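## Task

Same chest and setup as before, but the three tea tins are in the lowest drawer. Open the lowest drawer and put one tin fully on the table, standing or lying. Finish with the other two tins still in the lowest drawer, every drawer closed and the chest in its original spot. Failure if anything is still moving, if any tin, drawer or the chest is still gripped between two sides however gently, or if the robot still carries more than one fifth of any of their weight (including through side friction). Let go and move the hand away before ending.

## Robot and tools

ROBOT. One six-joint arm with a five-finger right hand. Cameras: cam_high and cam_low (fixed, 672x504) and cam_wrist (fisheye on the hand, 616x616). Objects can occasionally get a brief outside nudge.

FRAMES. Scene frame: origin on the table surface under the arm base, +z up, +y to the left when facing along +x. The state line reports the hand point position (m), orientation as quaternion wxyz, and linear/angular velocities in this frame; at long reach the printed position may be slightly off. The hand point sits 0.05 m in front of the palm, where index pad and thumb tip meet in a pinch. Its axes: +z along the extended fingers (fingertips 0.06-0.07 m beyond it), +y out of the palm, +x across the palm toward the little finger. Sideways the hand extends 0.08 m on the little-finger side; on the thumb side 0.02 m with the thumb swung in front of the palm, otherwise up to 0.09 m. A bracket on the little-finger side of the wrist protrudes 0.03 m past the point in +y and 0.11 m across the palm and can collide. Rotating the hand shifts the point slightly.

execute_actions. Argument actions is a list holding zero or one item. Empty list: just returns the current state. {"rows": [...], "steps": n}: n from 1 to 15 (default 15), each step 1/30 s, one row per step, the last row reused if rows run out. {"steps": n} alone: a wait of up to 300 steps, counted from the previous result, so thinking time is part of it. Optional pictures (boolean) toggles camera images.

ROW. Exactly 14 numbers, each in [-1, 1], in this order: dx, dy, dz, rx, ry, rz, little, ring, middle, index, thumb_bend, thumb_turn, force_limit, speed. The first six are an offset, not a pose: expressed in the hand point's own axes and measured from the hand point pose in the most recent result that shows it (if none yet in this scene, or for a second or later call within one reply, from wherever the robot is when the action begins). Every row in a call is measured from that same base, not chained. Scale: 1.0 equals 0.6 m of translation or 180 degrees; rx, ry, rz form one rotation vector. All-zero offsets pull the hand back to the base pose; they are not a pause. The next six are absolute motor targets: fingers +1 straight, -1 fully curled; thumb_bend +1 straight, -1 fully bent; thumb_turn +1 alongside the palm, -1 across in front of it facing the fingers. A pinch is roughly index -0.22, thumb_bend -0.75, thumb_turn -0.57. force_limit maps linearly from about 0 N (-1) to 10 N (+1) at the fingertip, 15 N for the two thumb motors, and only stops closing motion. speed runs from nearly zero (-1) to full (+1); full speed covers a finger's range in 0.6 s.

MOTION LIMITS. Each step the commanded pose is clipped to within 100 mm and 16 degrees of the measured one; arm motion trails commands by about 0.17 s; position wins over orientation if both cannot be met. After an action the arm only continues to the last clipped pose, so check the result and send the remainder. A Hand target line shows where the controller is driving.

move. target: one 14-number row, same offset rules as above; finger values are sent at the start. Straight-line path lasting 0.5-10 s (cut off at 10 s). speed: path top speed in m/s, 0.002 to 0.5, default 0.25; rotation capped at twice that in rad/s. stop_force (optional, N, 13-80, not allowed in the first 0.2 s): ends the path when push against the motion direction exceeds it for two steps, then backs up two steps and holds. It is measured along the line to the target in the starting axes, so it is unreliable on rotating moves; omit it when backing away from something you press on. Pressing can briefly exceed it; fast contacts can still fault. The path ignores obstacles. The result adds a move: line with the ending (done, off_target, moving, held, fault, or contact, which takes precedence), limits (paced = pose clipped; held = some steps blocked, after which the arm may surge) and distance to target.

wait: seconds 0-10. zoom_image: camera (cam_high, cam_low, cam_wrist) and region [x0, y0, x1, y1] in image pixels, at most 504x504. show_instructions: reference pages. finished_scene: scene = number of the current scene; irreversible, grades it.

GRIPPING. With thumb_turn fully in front, a whole-hand wrap fits objects 0.035-0.08 m across, held against the palm on the wrist side of the point; turn the thumb before arriving. A motor moves only when its target changes by 0.01 or more, then runs until it reaches target or hits force_limit and locks (holds at least 15 N). Repeating the same numbers keeps the grip. To loosen, send a target more open than hand_measured. Close at speed -0.9 or lower for gentle grips. Result fields hand_measured, hand_stopped_by (moving, target, force, stalled, fault), hand_load_n (positive = pushed open), hand_force_limit, hand_speed list six values in motor order. A lost grip shows as loads near zero.

OTHER RESULT LINES. pose unreachable and HELD mark steps altered or blocked by the clearance check (base mount included). Wrist force/torque are in hand axes, force pointing from the contact into the arm; offsets up to about 5.5 N, noise up to 3.4 N, saturation near 100 N; no reading is not an error. Joint torques are noisy and nonzero in free air. MOTOR HOT warns from 70 C; at 85 C the arm brakes (OVER-TEMPERATURE FAULT).

AVOID. The arm is stiff: targets even slightly into a firm surface can trigger a fault. Joint torque reaching limits (pan/lift 310, elbow 141, wrists 50.7 N m) or 150 N external force stops the arm for 10 s. Move slowly near contact, do not knock anything off the table, do not drop, slam or shove the chest, and at the end leave no object squeezed, supported or moving: open the hand and retreat.

Each tool is called after "Call:" as name(argument=value, ...) on one line, values as JSON.

## Session

Call:
execute_actions(actions=[])

Scene clock: 0.00 s of 6600.00 s.
end_effector_position=(+0.5322, +0.4320, +0.2542) hand_measured=(+1.000, +1.000, +1.000, +1.000, +1.000, +1.000) hand_load_n=(+0.0, +0.0, +0.0, +0.0, +0.0, +0.0) hand_stopped_by=(target, target, target, target, target, target) hand_force_limit=0.00 hand_speed=-0.80 end_effector_quat_wxyz=(-0.077, +0.714, +0.696, -0.003) end_effector_velocity=(-0.000, -0.000, -0.000) end_effector_angular_velocity=(-0.000, +0.001, -0.000)
Joint positions: [ 0.479 -1.115  1.653  1.082  1.431  0.474]
Joint velocities: [-0.     0.     0.001  0.    -0.    -0.   ]
Joint torques (N m, as the arm reports them, + toward a larger angle): no reading
Motor temperatures (°C, as the motors report them): [26 27 25 29 32 31]
Wrist force (N, on the end effector, along its own x y z axes, offset not removed): no reading
Wrist torque (N m, same axes, about the end effector's origin, offset not removed): no reading
Hand target: +0.532, +0.432, +0.254; -0.077, +0.714, +0.696, -0.003
camera_calibration (this result's frames):
cam_wrist: T_world_to_cam=[[0.990536, -0.100776, -0.0931857, -0.465858], [-0.0454118, -0.881299, 0.470372, 0.285999], [-0.129527, -0.461689, -0.877534, 0.62265], [0, 0, 0, 1]] pos_world=[0.555087, 0.492574, 0.368459]

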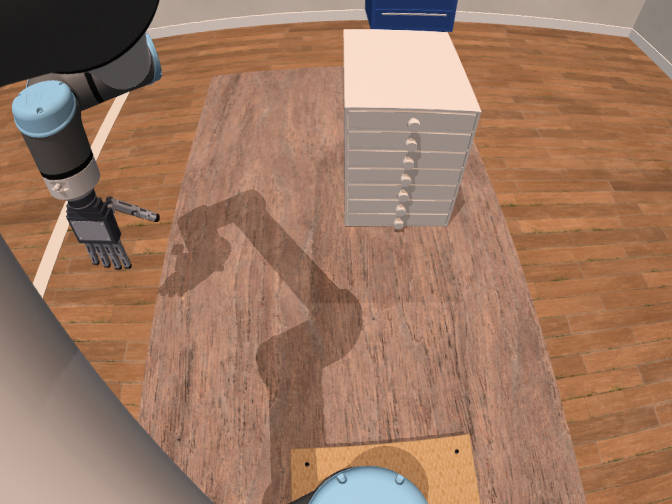

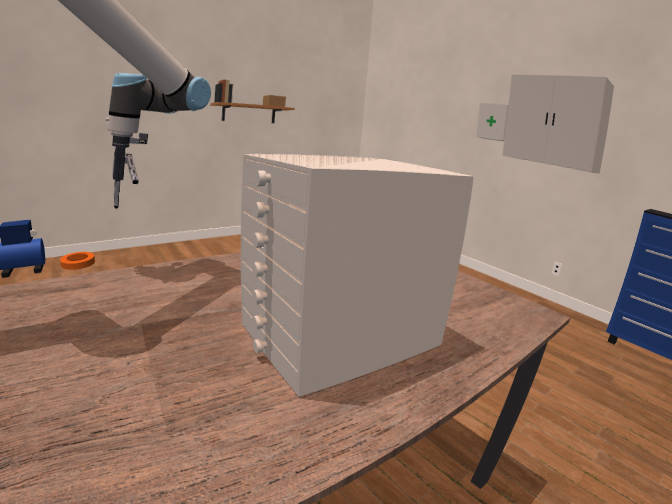

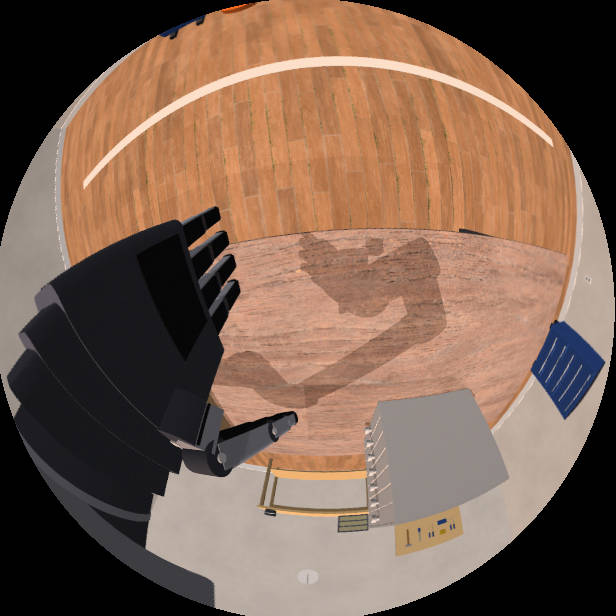

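Call:
move(target=[-0.958,-0.024,-0.006,-0.236,0.271,0.071,-1,-1,-1,0.31,-0.68,-0.57,0.6,0], speed=0.25)

Scene clock: 71.70 s of 6600.00 s.
end_effector_position=(+0.5002, -0.1385, +0.1992) hand_measured=(-1.000, -1.000, -1.000, +0.310, -0.680, -0.570) hand_load_n=(+0.0, +0.0, +0.0, +0.0, +0.0, +0.0) hand_stopped_by=(target, target, target, target, target, target) hand_force_limit=0.60 hand_speed=0.00 end_effector_quat_wxyz=(-0.094, +0.701, +0.478, +0.520) end_effector_velocity=(-0.001, -0.003, -0.001) end_effector_angular_velocity=(+0.010, -0.008, +0.011)
Joint positions: [-1.186 -1.06   2.397  0.927  0.607 -1.216]
Joint velocities: [-0.008  0.017 -0.003  0.023  0.003 -0.038]
Joint torques (N m, as the arm reports them, + toward a larger angle): [-21.41 -31.09 -14.1    5.16   1.33  -1.83]
Motor temperatures (°C, as the motors report them): [26 27 25 29 32 31]
Wrist force (N, on the end effector, along its own x y z axes, offset not removed): [-2.5 -5.9 4.4]
Wrist torque (N m, same axes, about the end effector's origin, offset not removed): [-1.18 0.40 -0.41]
Hand target: +0.500, -0.139, +0.199; -0.095, +0.701, +0.478, +0.521
Off the commanded pose: 0.002 m, 0 deg.
After step 90, 65.70 s passed at rest.
move: done
camera_calibration (this result's frames):
cam_wrist: T_world_to_cam=[[0.748306, -0.585284, 0.31222, -0.523461], [-0.41666, -0.780941, -0.465322, 0.193598], [0.516171, 0.218114, -0.828247, 0.0682276], [0, 0, 0, 1]] pos_world=[0.437156, -0.170065, 0.31003]

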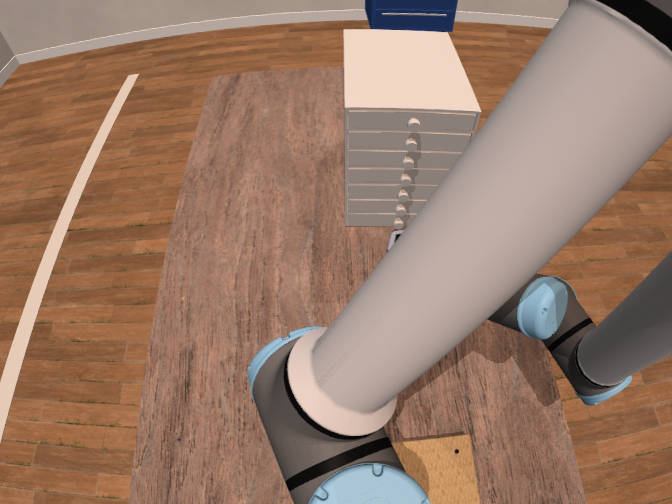

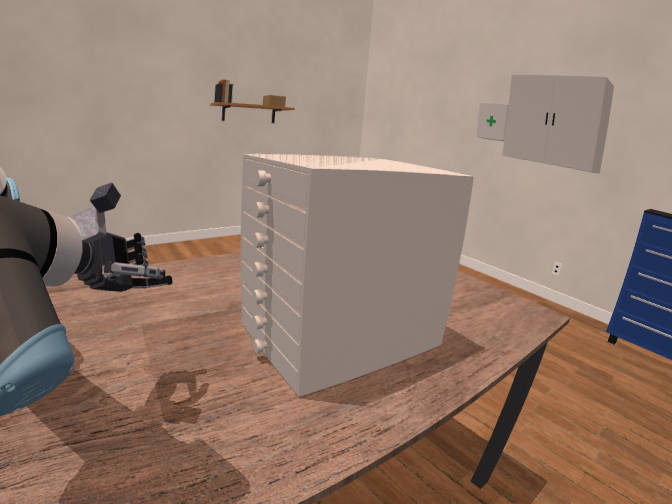

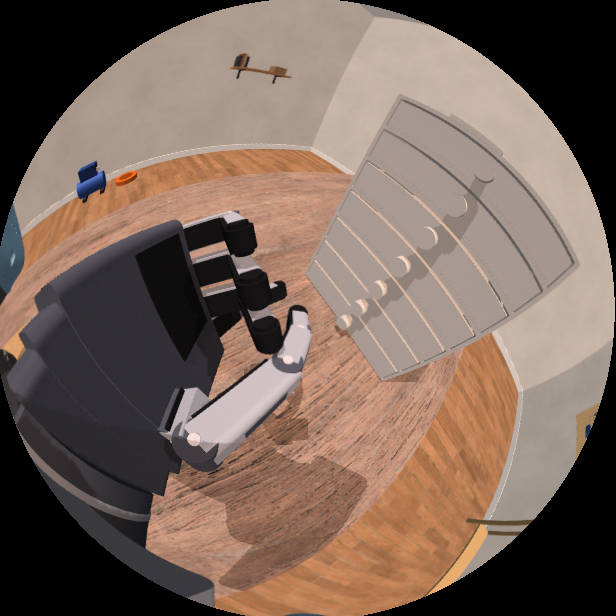

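Call:
move(target=[-0.194,0.065,0.1815,-0.0184,-0.0525,-0.0239,-1,-1,-1,0.31,-0.68,-0.57,0.6,0], speed=0.12)

Scene clock: 193.67 s of 6600.00 s.
end_effector_position=(+0.5996, -0.1574, +0.0705) hand_measured=(-1.000, -1.000, -1.000, +0.310, -0.680, -0.570) hand_load_n=(+0.0, +0.0, +0.0, +0.0, +0.0, +0.0) hand_stopped_by=(target, target, target, target, target, target) hand_force_limit=0.60 hand_speed=0.00 end_effector_quat_wxyz=(-0.015, +0.726, +0.495, +0.477) end_effector_velocity=(+0.001, +0.000, -0.002) end_effector_angular_velocity=(-0.005, +0.001, -0.002)
Joint positions: [-0.938 -0.927  2.214  0.318  0.572 -0.613]
Joint velocities: [ 0.005  0.    -0.001 -0.014  0.003  0.013]
Joint torques (N m, as the arm reports them, + toward a larger angle): [ 28.19 -38.41 -15.25   1.44   1.04   3.78]
Motor temperatures (°C, as the motors report them): [26 27 25 29 32 31]
Wrist force (N, on the end effector, along its own x y z axes, offset not removed): [0.6 -4.4 0.2]
Wrist torque (N m, same axes, about the end effector's origin, offset not removed): [-0.61 0.16 -0.25]
Hand target: +0.600, -0.157, +0.070; -0.014, +0.726, +0.495, +0.477
Off the commanded pose: 0.001 m, 0 deg.
After step 90, 117.00 s passed at rest.
move: done
camera_calibration (this result's frames):
cam_wrist: T_world_to_cam=[[0.706899, -0.57664, 0.409611, -0.549398], [-0.479079, -0.816382, -0.322496, 0.18215], [0.520363, 0.0317355, -0.853355, -0.115719], [0, 0, 0, 1]] pos_world=[0.535849, -0.164429, 0.185033]

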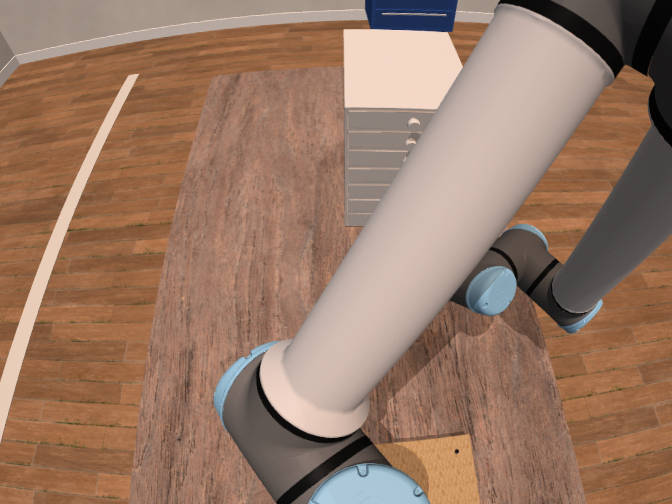

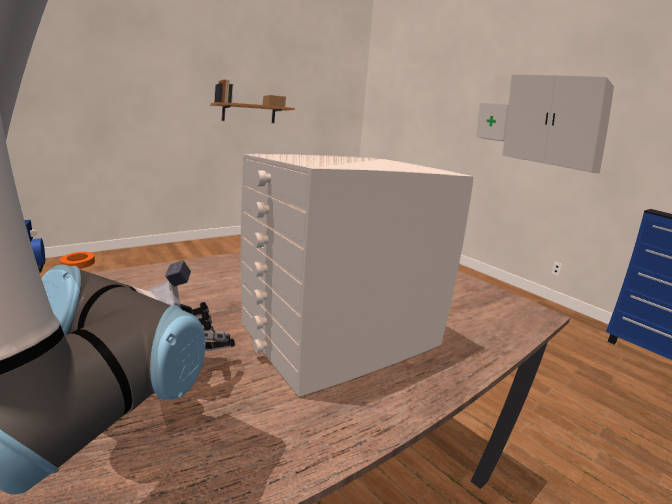

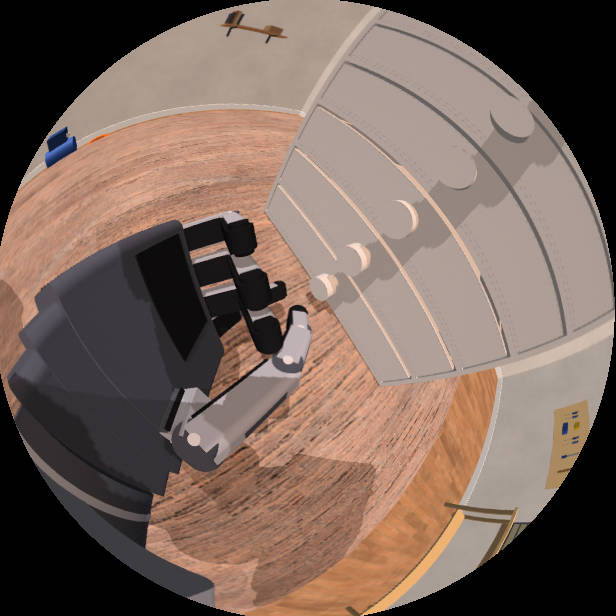

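Call:
zoom_image(camera="cam_wrist", region=[250,190,420,400])

Region (250, 190, 420, 400) of cam_wrist's 616x616 image, scaled by 2.400, with more detail than that image has; it fills the left 408 columns of this view, and the rest is white.

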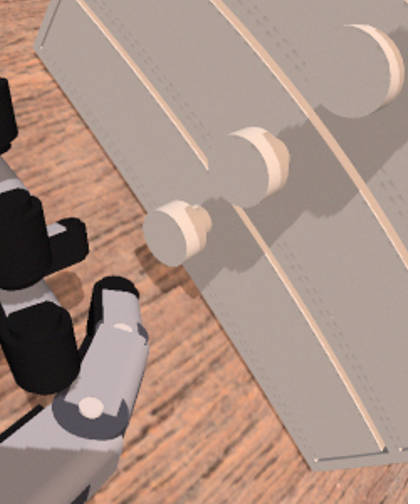

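Call:
move(target=[-0.030,0.010,0.051,0,0,0,-1,-1,-1,0.4,-0.72,-0.57,0.5,0], speed=0.03, stop_force=15)

Call:
zoom_image(camera="cam_wrist", region=[220,190,420,400])

Call:
zoom_image(camera="cam_low", region=[140,250,320,410])

Scene clock: 224.43 s of 6600.00 s.
end_effector_position=(+0.6236, -0.1580, +0.0441) hand_measured=(-1.000, -1.000, -1.000, +0.400, -0.720, -0.570) hand_load_n=(+0.0, +0.0, +0.0, +0.0, +0.0, +0.0) hand_stopped_by=(target, target, target, target, target, target) hand_force_limit=0.50 hand_speed=0.00 end_effector_quat_wxyz=(-0.015, +0.726, +0.495, +0.477) end_effector_velocity=(+0.002, -0.000, -0.002) end_effector_angular_velocity=(-0.001, -0.001, -0.000)
Joint positions: [-0.893 -0.88   2.167  0.247  0.572 -0.529]
Joint velocities: [ 0.004  0.003 -0.004 -0.007  0.001  0.007]
Joint torques (N m, as the arm reports them, + toward a larger angle): [ 21.24 -42.88 -15.43   1.84   0.84   3.12]
Motor temperatures (°C, as the motors report them): [26 27 25 29 32 31]
Wrist force (N, on the end effector, along its own x y z axes, offset not removed): [0.4 -0.8 -1.6]
Wrist torque (N m, same axes, about the end effector's origin, offset not removed): [-0.09 0.14 -0.15]
Hand target: +0.624, -0.158, +0.044; -0.015, +0.726, +0.495, +0.477
Off the commanded pose: 0.000 m, 0 deg.
After step 90, 26.20 s passed at rest.
move: done
camera_calibration (this result's frames):
cam_wrist: T_world_to_cam=[[0.706839, -0.576667, 0.409675, -0.555918], [-0.479075, -0.816363, -0.322551, 0.184636], [0.520448, 0.0317266, -0.853304, -0.150702], [0, 0, 0, 1]] pos_world=[0.559831, -0.165069, 0.158706]

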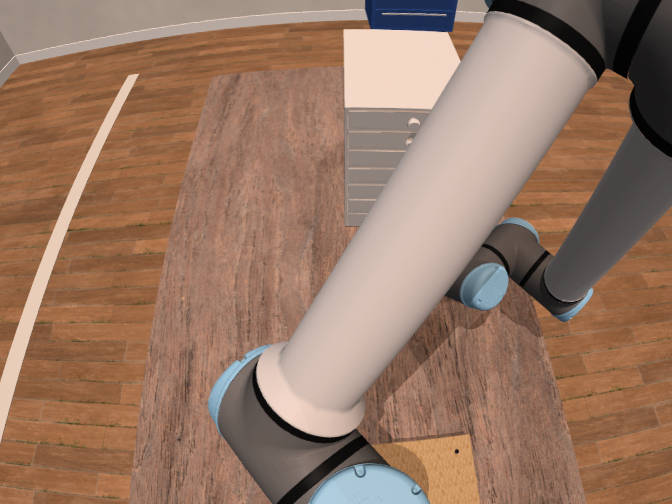

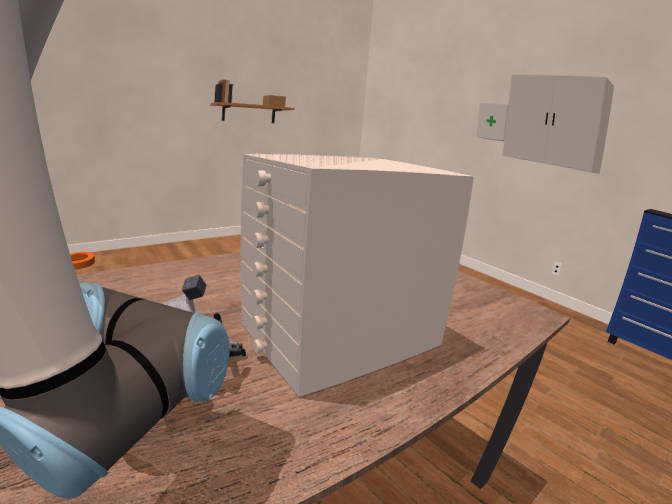

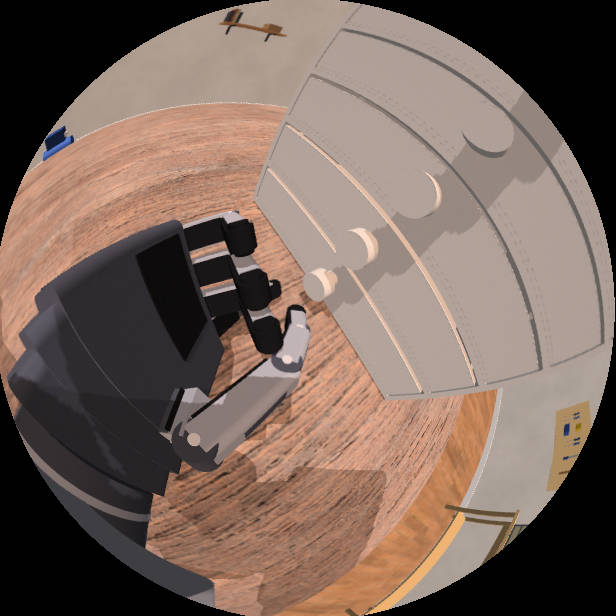

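Region (220, 190, 420, 400) of cam_wrist's 616x616 image, scaled by 2.400, with more detail than that image has; it fills the left 480 columns of this view, and the rest is white.

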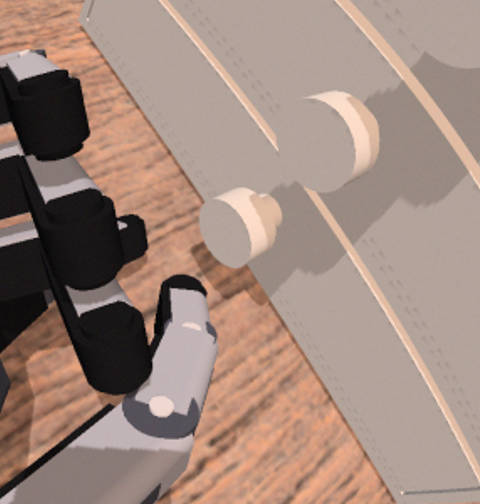

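Region (140, 250, 320, 410) of cam_low's 672x504 image, scaled by 2.800, with more detail than that image has.

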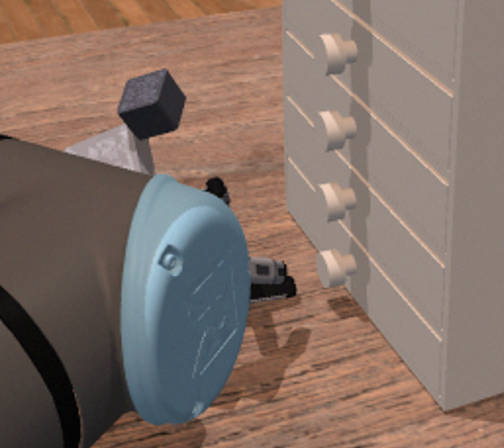

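Call:
move(target=[0,0.034,0.0285,0,0,0,-1,-1,-1,0.4,-0.72,-0.57,0.5,0], speed=0.01, stop_force=13)

Call:
zoom_image(camera="cam_wrist", region=[220,190,420,400])

Scene clock: 241.23 s of 6600.00 s.
end_effector_position=(+0.6498, -0.1600, +0.0442) hand_measured=(-1.000, -1.000, -1.000, +0.400, -0.720, -0.570) hand_load_n=(+0.0, +0.0, +0.0, +0.0, +0.0, +0.0) hand_stopped_by=(target, target, target, target, target, target) hand_force_limit=0.50 hand_speed=0.00 end_effector_quat_wxyz=(-0.015, +0.726, +0.495, +0.477) end_effector_velocity=(+0.003, -0.001, +0.000) end_effector_angular_velocity=(+0.000, -0.000, -0.001)
Joint positions: [-0.849 -0.881  2.121  0.226  0.575 -0.448]
Joint velocities: [ 0.004  0.    -0.006 -0.002  0.     0.01 ]
Joint torques (N m, as the arm reports them, + toward a larger angle): [ 14.61 -68.21 -16.49   1.01   1.16   2.81]
Motor temperatures (°C, as the motors report them): [26 27 25 29 32 31]
Wrist force (N, on the end effector, along its own x y z axes, offset not removed): [-4.5 -4.9 1.3]
Wrist torque (N m, same axes, about the end effector's origin, offset not removed): [-0.78 0.52 -0.49]
Hand target: +0.650, -0.160, +0.044; -0.015, +0.726, +0.495, +0.477
Off the commanded pose: 0.000 m, 0 deg.
After step 90, 10.93 s passed at rest.
move: done
camera_calibration (this result's frames):
cam_wrist: T_world_to_cam=[[0.706766, -0.576659, 0.409813, -0.575544], [-0.479084, -0.816373, -0.322511, 0.195611], [0.520539, 0.031605, -0.853253, -0.164348], [0, 0, 0, 1]] pos_world=[0.586038, -0.167007, 0.158722]

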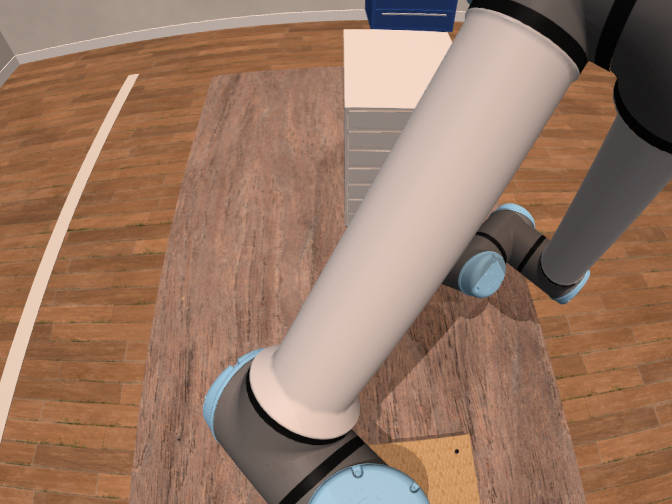

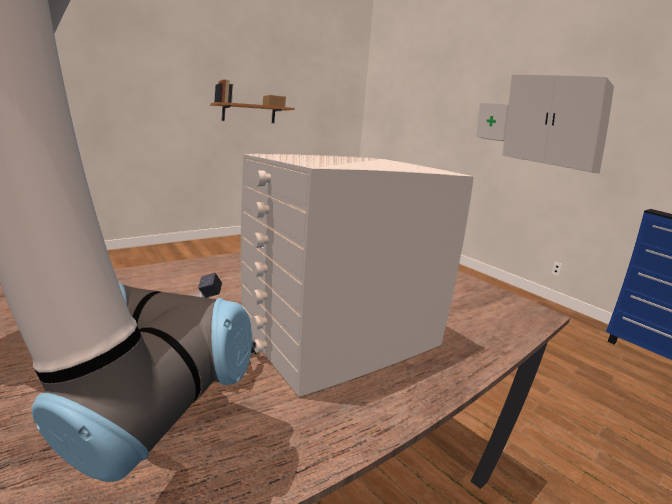

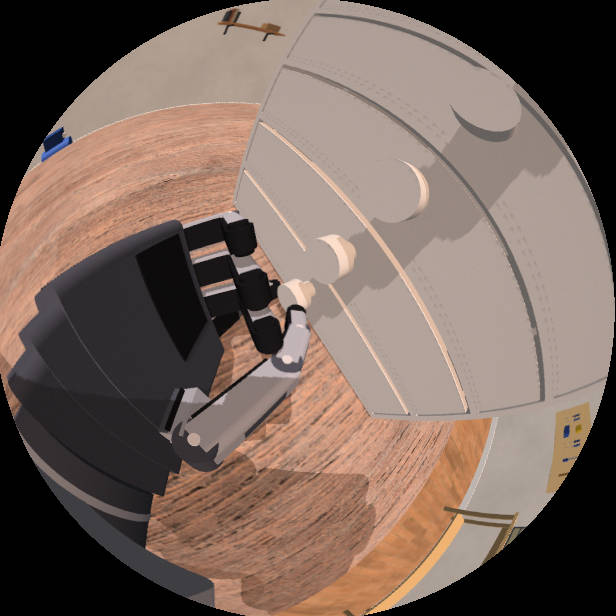

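Region (220, 190, 420, 400) of cam_wrist's 616x616 image, scaled by 2.400, with more detail than that image has; it fills the left 480 columns of this view, and the rest is white.

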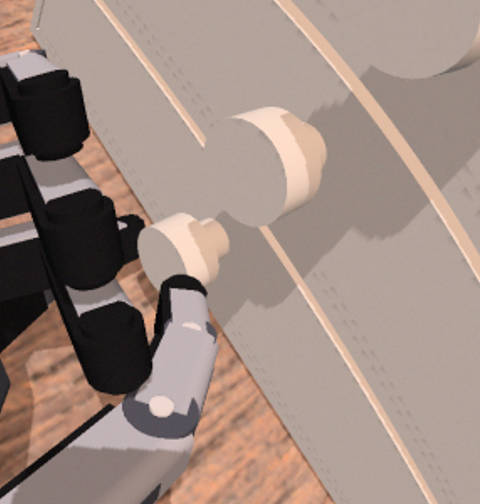

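Call:
move(target=[0,0.0051,0.0043,0,0,0,-1,-1,-1,0.4,-0.72,-0.57,0.5,0], speed=0.004, stop_force=13)

Call:
execute_actions(actions=[{"rows":[[0,0,0,0,0,0,-1,-1,-1,-0.3,-0.72,-0.57,0.0,-0.8]],"steps":15}], pictures=false)

Call:
wait(seconds=2)

Call:
zoom_image(camera="cam_wrist", region=[220,190,420,400])

Scene clock: 272.40 s of 6600.00 s.
end_effector_position=(+0.6537, -0.1603, +0.0441) hand_measured=(-1.000, -1.000, -1.000, +0.400, -0.720, -0.570) hand_load_n=(+0.0, +0.0, +0.0, +0.0, +0.0, +0.0) hand_stopped_by=(target, target, target, target, target, target) hand_force_limit=0.50 hand_speed=0.00 end_effector_quat_wxyz=(-0.015, +0.726, +0.495, +0.477) end_effector_velocity=(+0.002, -0.001, +0.000) end_effector_angular_velocity=(-0.001, -0.001, +0.000)
Joint positions: [-0.843 -0.88   2.115  0.223  0.576 -0.437]
Joint velocities: [ 0.002  0.    -0.003 -0.    -0.     0.003]
Joint torques (N m, as the arm reports them, + toward a larger angle): [ 18.61 -44.42 -17.02   2.15   0.87   3.34]
Motor temperatures (°C, as the motors report them): [26 27 25 29 32 31]
Wrist force (N, on the end effector, along its own x y z axes, offset not removed): [3.4 6.1 -6.1]
Wrist torque (N m, same axes, about the end effector's origin, offset not removed): [1.40 -0.29 0.38]
Hand target: +0.654, -0.160, +0.044; -0.015, +0.726, +0.495, +0.477
Off the commanded pose: 0.000 m, 0 deg.
After step 90, 27.03 s passed at rest.
move: done
camera_calibration (this result's frames):
cam_wrist: T_world_to_cam=[[0.706762, -0.576659, 0.409818, -0.578421], [-0.479083, -0.816373, -0.322512, 0.197226], [0.520544, 0.0316023, -0.85325, -0.16636], [0, 0, 0, 1]] pos_world=[0.589891, -0.167284, 0.158709]

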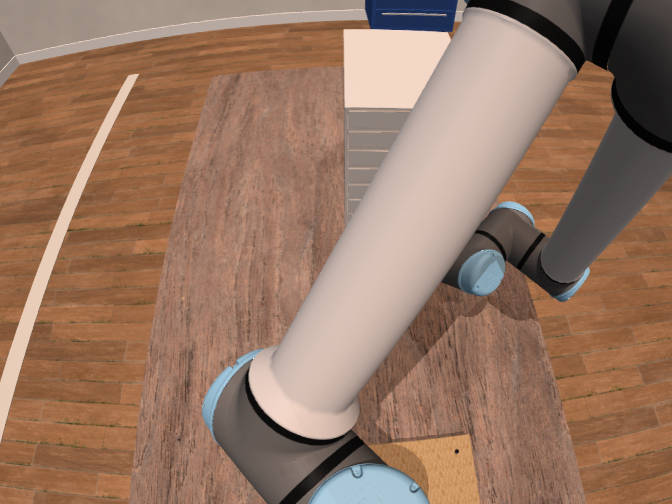

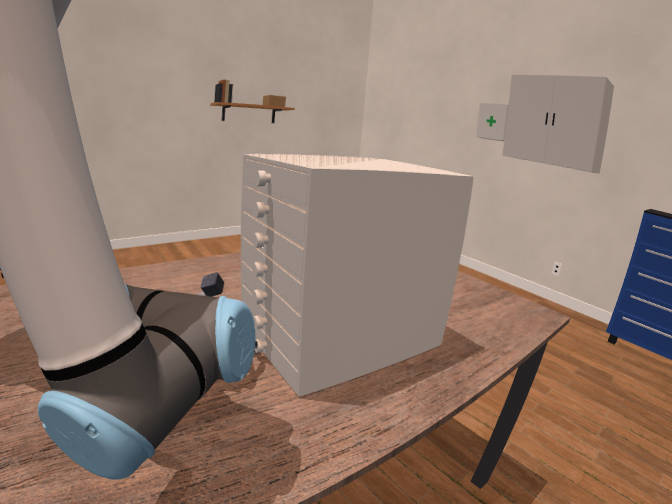

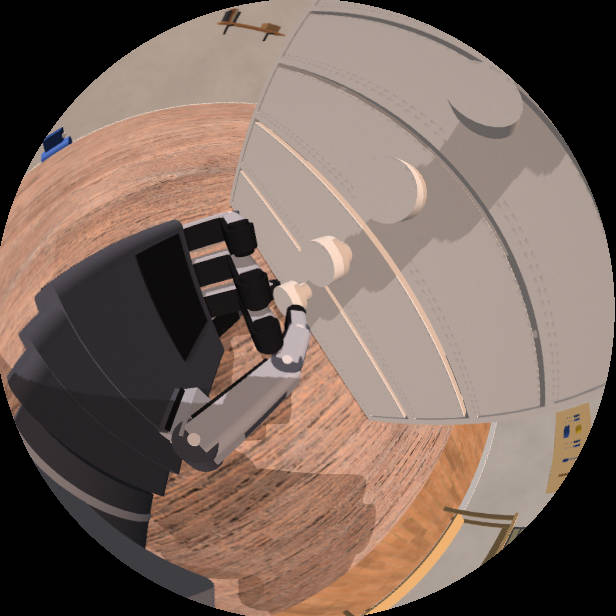

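Scene clock: 272.90 s of 6600.00 s.
end_effector_position=(+0.6537, -0.1603, +0.0441) hand_measured=(-1.000, -1.000, -1.000, +0.268, -0.720, -0.570) hand_load_n=(+0.0, +0.0, +0.0, +1.5, +0.0, +0.0) hand_stopped_by=(target, target, target, moving, target, target) hand_force_limit=0.00 hand_speed=-0.80 end_effector_quat_wxyz=(-0.015, +0.726, +0.495, +0.477) end_effector_velocity=(+0.000, -0.000, +0.000) end_effector_angular_velocity=(+0.000, +0.000, -0.000)
Joint positions: [-0.843 -0.88   2.115  0.223  0.576 -0.437]
Joint velocities: [-0.  0. -0.  0. -0.  0.]
Joint torques (N m, as the arm reports them, + toward a larger angle): [  5.24 -39.99 -10.11   2.07   1.    -1.36]
Motor temperatures (°C, as the motors report them): [26 27 25 29 32 31]
Wrist force (N, on the end effector, along its own x y z axes, offset not removed): [1.9 -0.4 -3.9]
Wrist torque (N m, same axes, about the end effector's origin, offset not removed): [0.60 0.16 -0.03]
Hand target: +0.654, -0.160, +0.044; -0.015, +0.726, +0.495, +0.477
Off the commanded pose: 0.000 m, 0 deg.
Steps of this call (steps 1 to 15: all 15 steps of this action). Readings (end_effector_position | what the end effector reports):
1: (+0.6537, -0.1603, +0.0441) | hand_measured=(-1.000, -1.000, -1.000, +0.400, -0.720, -0.570) hand_load_n=(+0.0, +0.0, +0.0, +0.0, +0.0, +0.0) hand_stopped_by=(target, target, target, moving, target, target) hand_force_limit=0.00 hand_speed=-0.80
2: (+0.6537, -0.1603, +0.0441) | hand_measured=(-1.000, -1.000, -1.000, +0.400, -0.720, -0.570) hand_load_n=(+0.0, +0.0, +0.0, +0.0, +0.0, +0.0) hand_stopped_by=(target, target, target, moving, target, target) hand_force_limit=0.00 hand_speed=-0.80
4: (+0.6537, -0.1603, +0.0441) | hand_measured=(-1.000, -1.000, -1.000, +0.390, -0.720, -0.570) hand_load_n=(+0.0, +0.0, +0.0, +0.0, +0.0, +0.0) hand_stopped_by=(target, target, target, moving, target, target) hand_force_limit=0.00 hand_speed=-0.80
8: (+0.6537, -0.1603, +0.0441) | hand_measured=(-1.000, -1.000, -1.000, +0.346, -0.720, -0.570) hand_load_n=(+0.0, +0.0, +0.0, +0.0, +0.0, +0.0) hand_stopped_by=(target, target, target, moving, target, target) hand_force_limit=0.00 hand_speed=-0.80
15: the state above

Scene clock: 274.90 s of 6600.00 s.
end_effector_position=(+0.6537, -0.1602, +0.0441) hand_measured=(-1.000, -1.000, -1.000, +0.236, -0.720, -0.570) hand_load_n=(+0.0, +0.0, +0.0, +6.0, +0.0, +0.0) hand_stopped_by=(target, target, target, force, target, target) hand_force_limit=0.00 hand_speed=-0.80 end_effector_quat_wxyz=(-0.015, +0.726, +0.495, +0.477) end_effector_velocity=(+0.000, -0.001, +0.000) end_effector_angular_velocity=(-0.001, -0.001, -0.000)
Joint positions: [-0.843 -0.88   2.115  0.223  0.576 -0.437]
Joint velocities: [-0.    -0.    -0.001 -0.001  0.    -0.   ]
Joint torques (N m, as the arm reports them, + toward a larger angle): [-23.46 -56.66  -7.22   5.42  -2.61  -2.21]
Motor temperatures (°C, as the motors report them): [26 27 25 29 32 31]
Wrist force (N, on the end effector, along its own x y z axes, offset not removed): [1.6 -2.3 3.6]
Wrist torque (N m, same axes, about the end effector's origin, offset not removed): [0.25 0.19 0.02]
Hand target: +0.654, -0.160, +0.044; -0.015, +0.726, +0.495, +0.477
Off the commanded pose: 0.000 m, 0 deg.
Steps of this call (steps 1 to 60: nothing new was sent). Readings (end_effector_position | what the end effector reports):
1: (+0.6537, -0.1603, +0.0441) | hand_measured=(-1.000, -1.000, -1.000, +0.256, -0.720, -0.570) hand_load_n=(+0.0, +0.0, +0.0, +1.5, +0.0, +0.0) hand_stopped_by=(target, target, target, moving, target, target) hand_force_limit=0.00 hand_speed=-0.80
2: (+0.6537, -0.1603, +0.0441) | hand_measured=(-1.000, -1.000, -1.000, +0.246, -0.720, -0.570) hand_load_n=(+0.0, +0.0, +0.0, +3.5, +0.0, +0.0) hand_stopped_by=(target, target, target, moving, target, target) hand_force_limit=0.00 hand_speed=-0.80
4: (+0.6537, -0.1603, +0.0441) | hand_measured=(-1.000, -1.000, -1.000, +0.236, -0.720, -0.570) hand_load_n=(+0.0, +0.0, +0.0, +6.0, +0.0, +0.0) hand_stopped_by=(target, target, target, force, target, target) hand_force_limit=0.00 hand_speed=-0.80
8: (+0.6537, -0.1603, +0.0441) | hand_measured=(-1.000, -1.000, -1.000, +0.236, -0.720, -0.570) hand_load_n=(+0.0, +0.0, +0.0, +6.0, +0.0, +0.0) hand_stopped_by=(target, target, target, force, target, target) hand_force_limit=0.00 hand_speed=-0.80
60: the state above
camera_calibration (this result's frames):
cam_wrist: T_world_to_cam=[[0.706774, -0.576663, 0.409794, -0.578415], [-0.479096, -0.816371, -0.322499, 0.197228], [0.520517, 0.031603, -0.853267, -0.166353], [0, 0, 0, 1]] pos_world=[0.589889, -0.167282, 0.158693]

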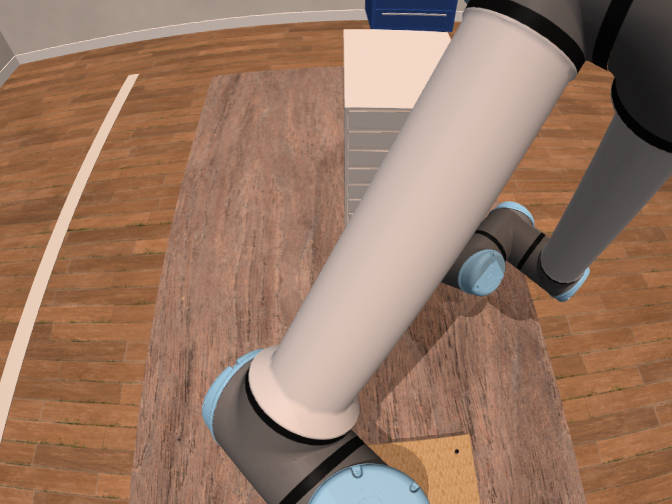

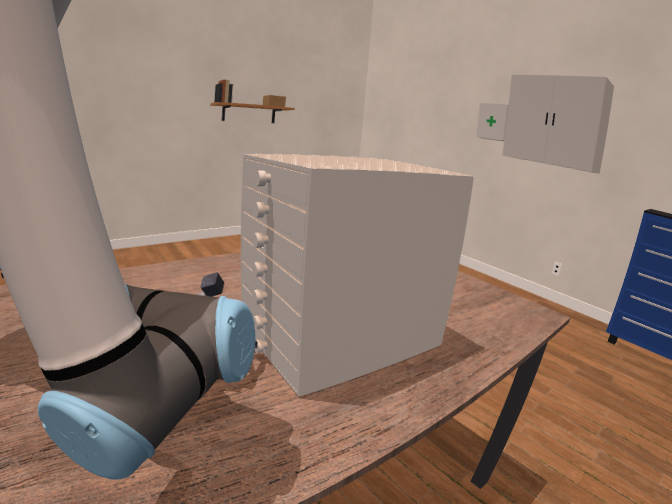

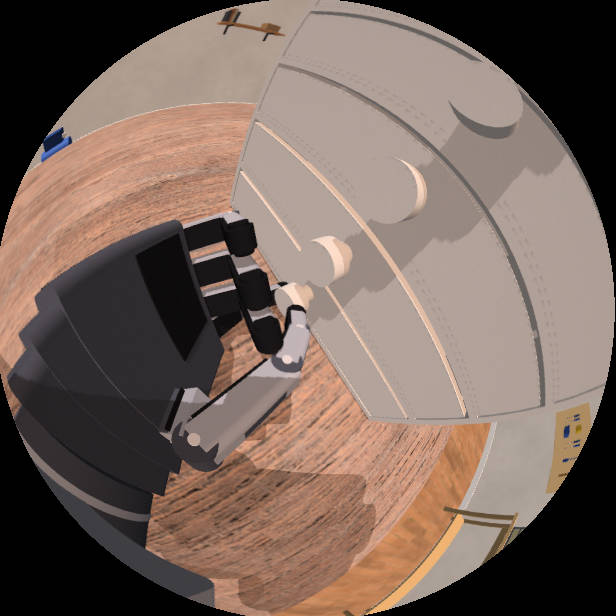

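Region (220, 190, 420, 400) of cam_wrist's 616x616 image, scaled by 2.400, with more detail than that image has; it fills the left 480 columns of this view, and the rest is white.

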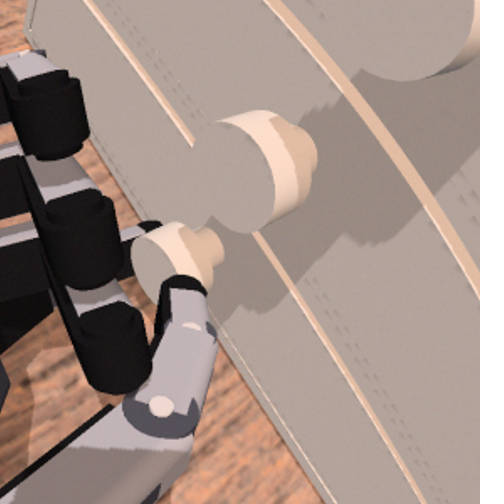

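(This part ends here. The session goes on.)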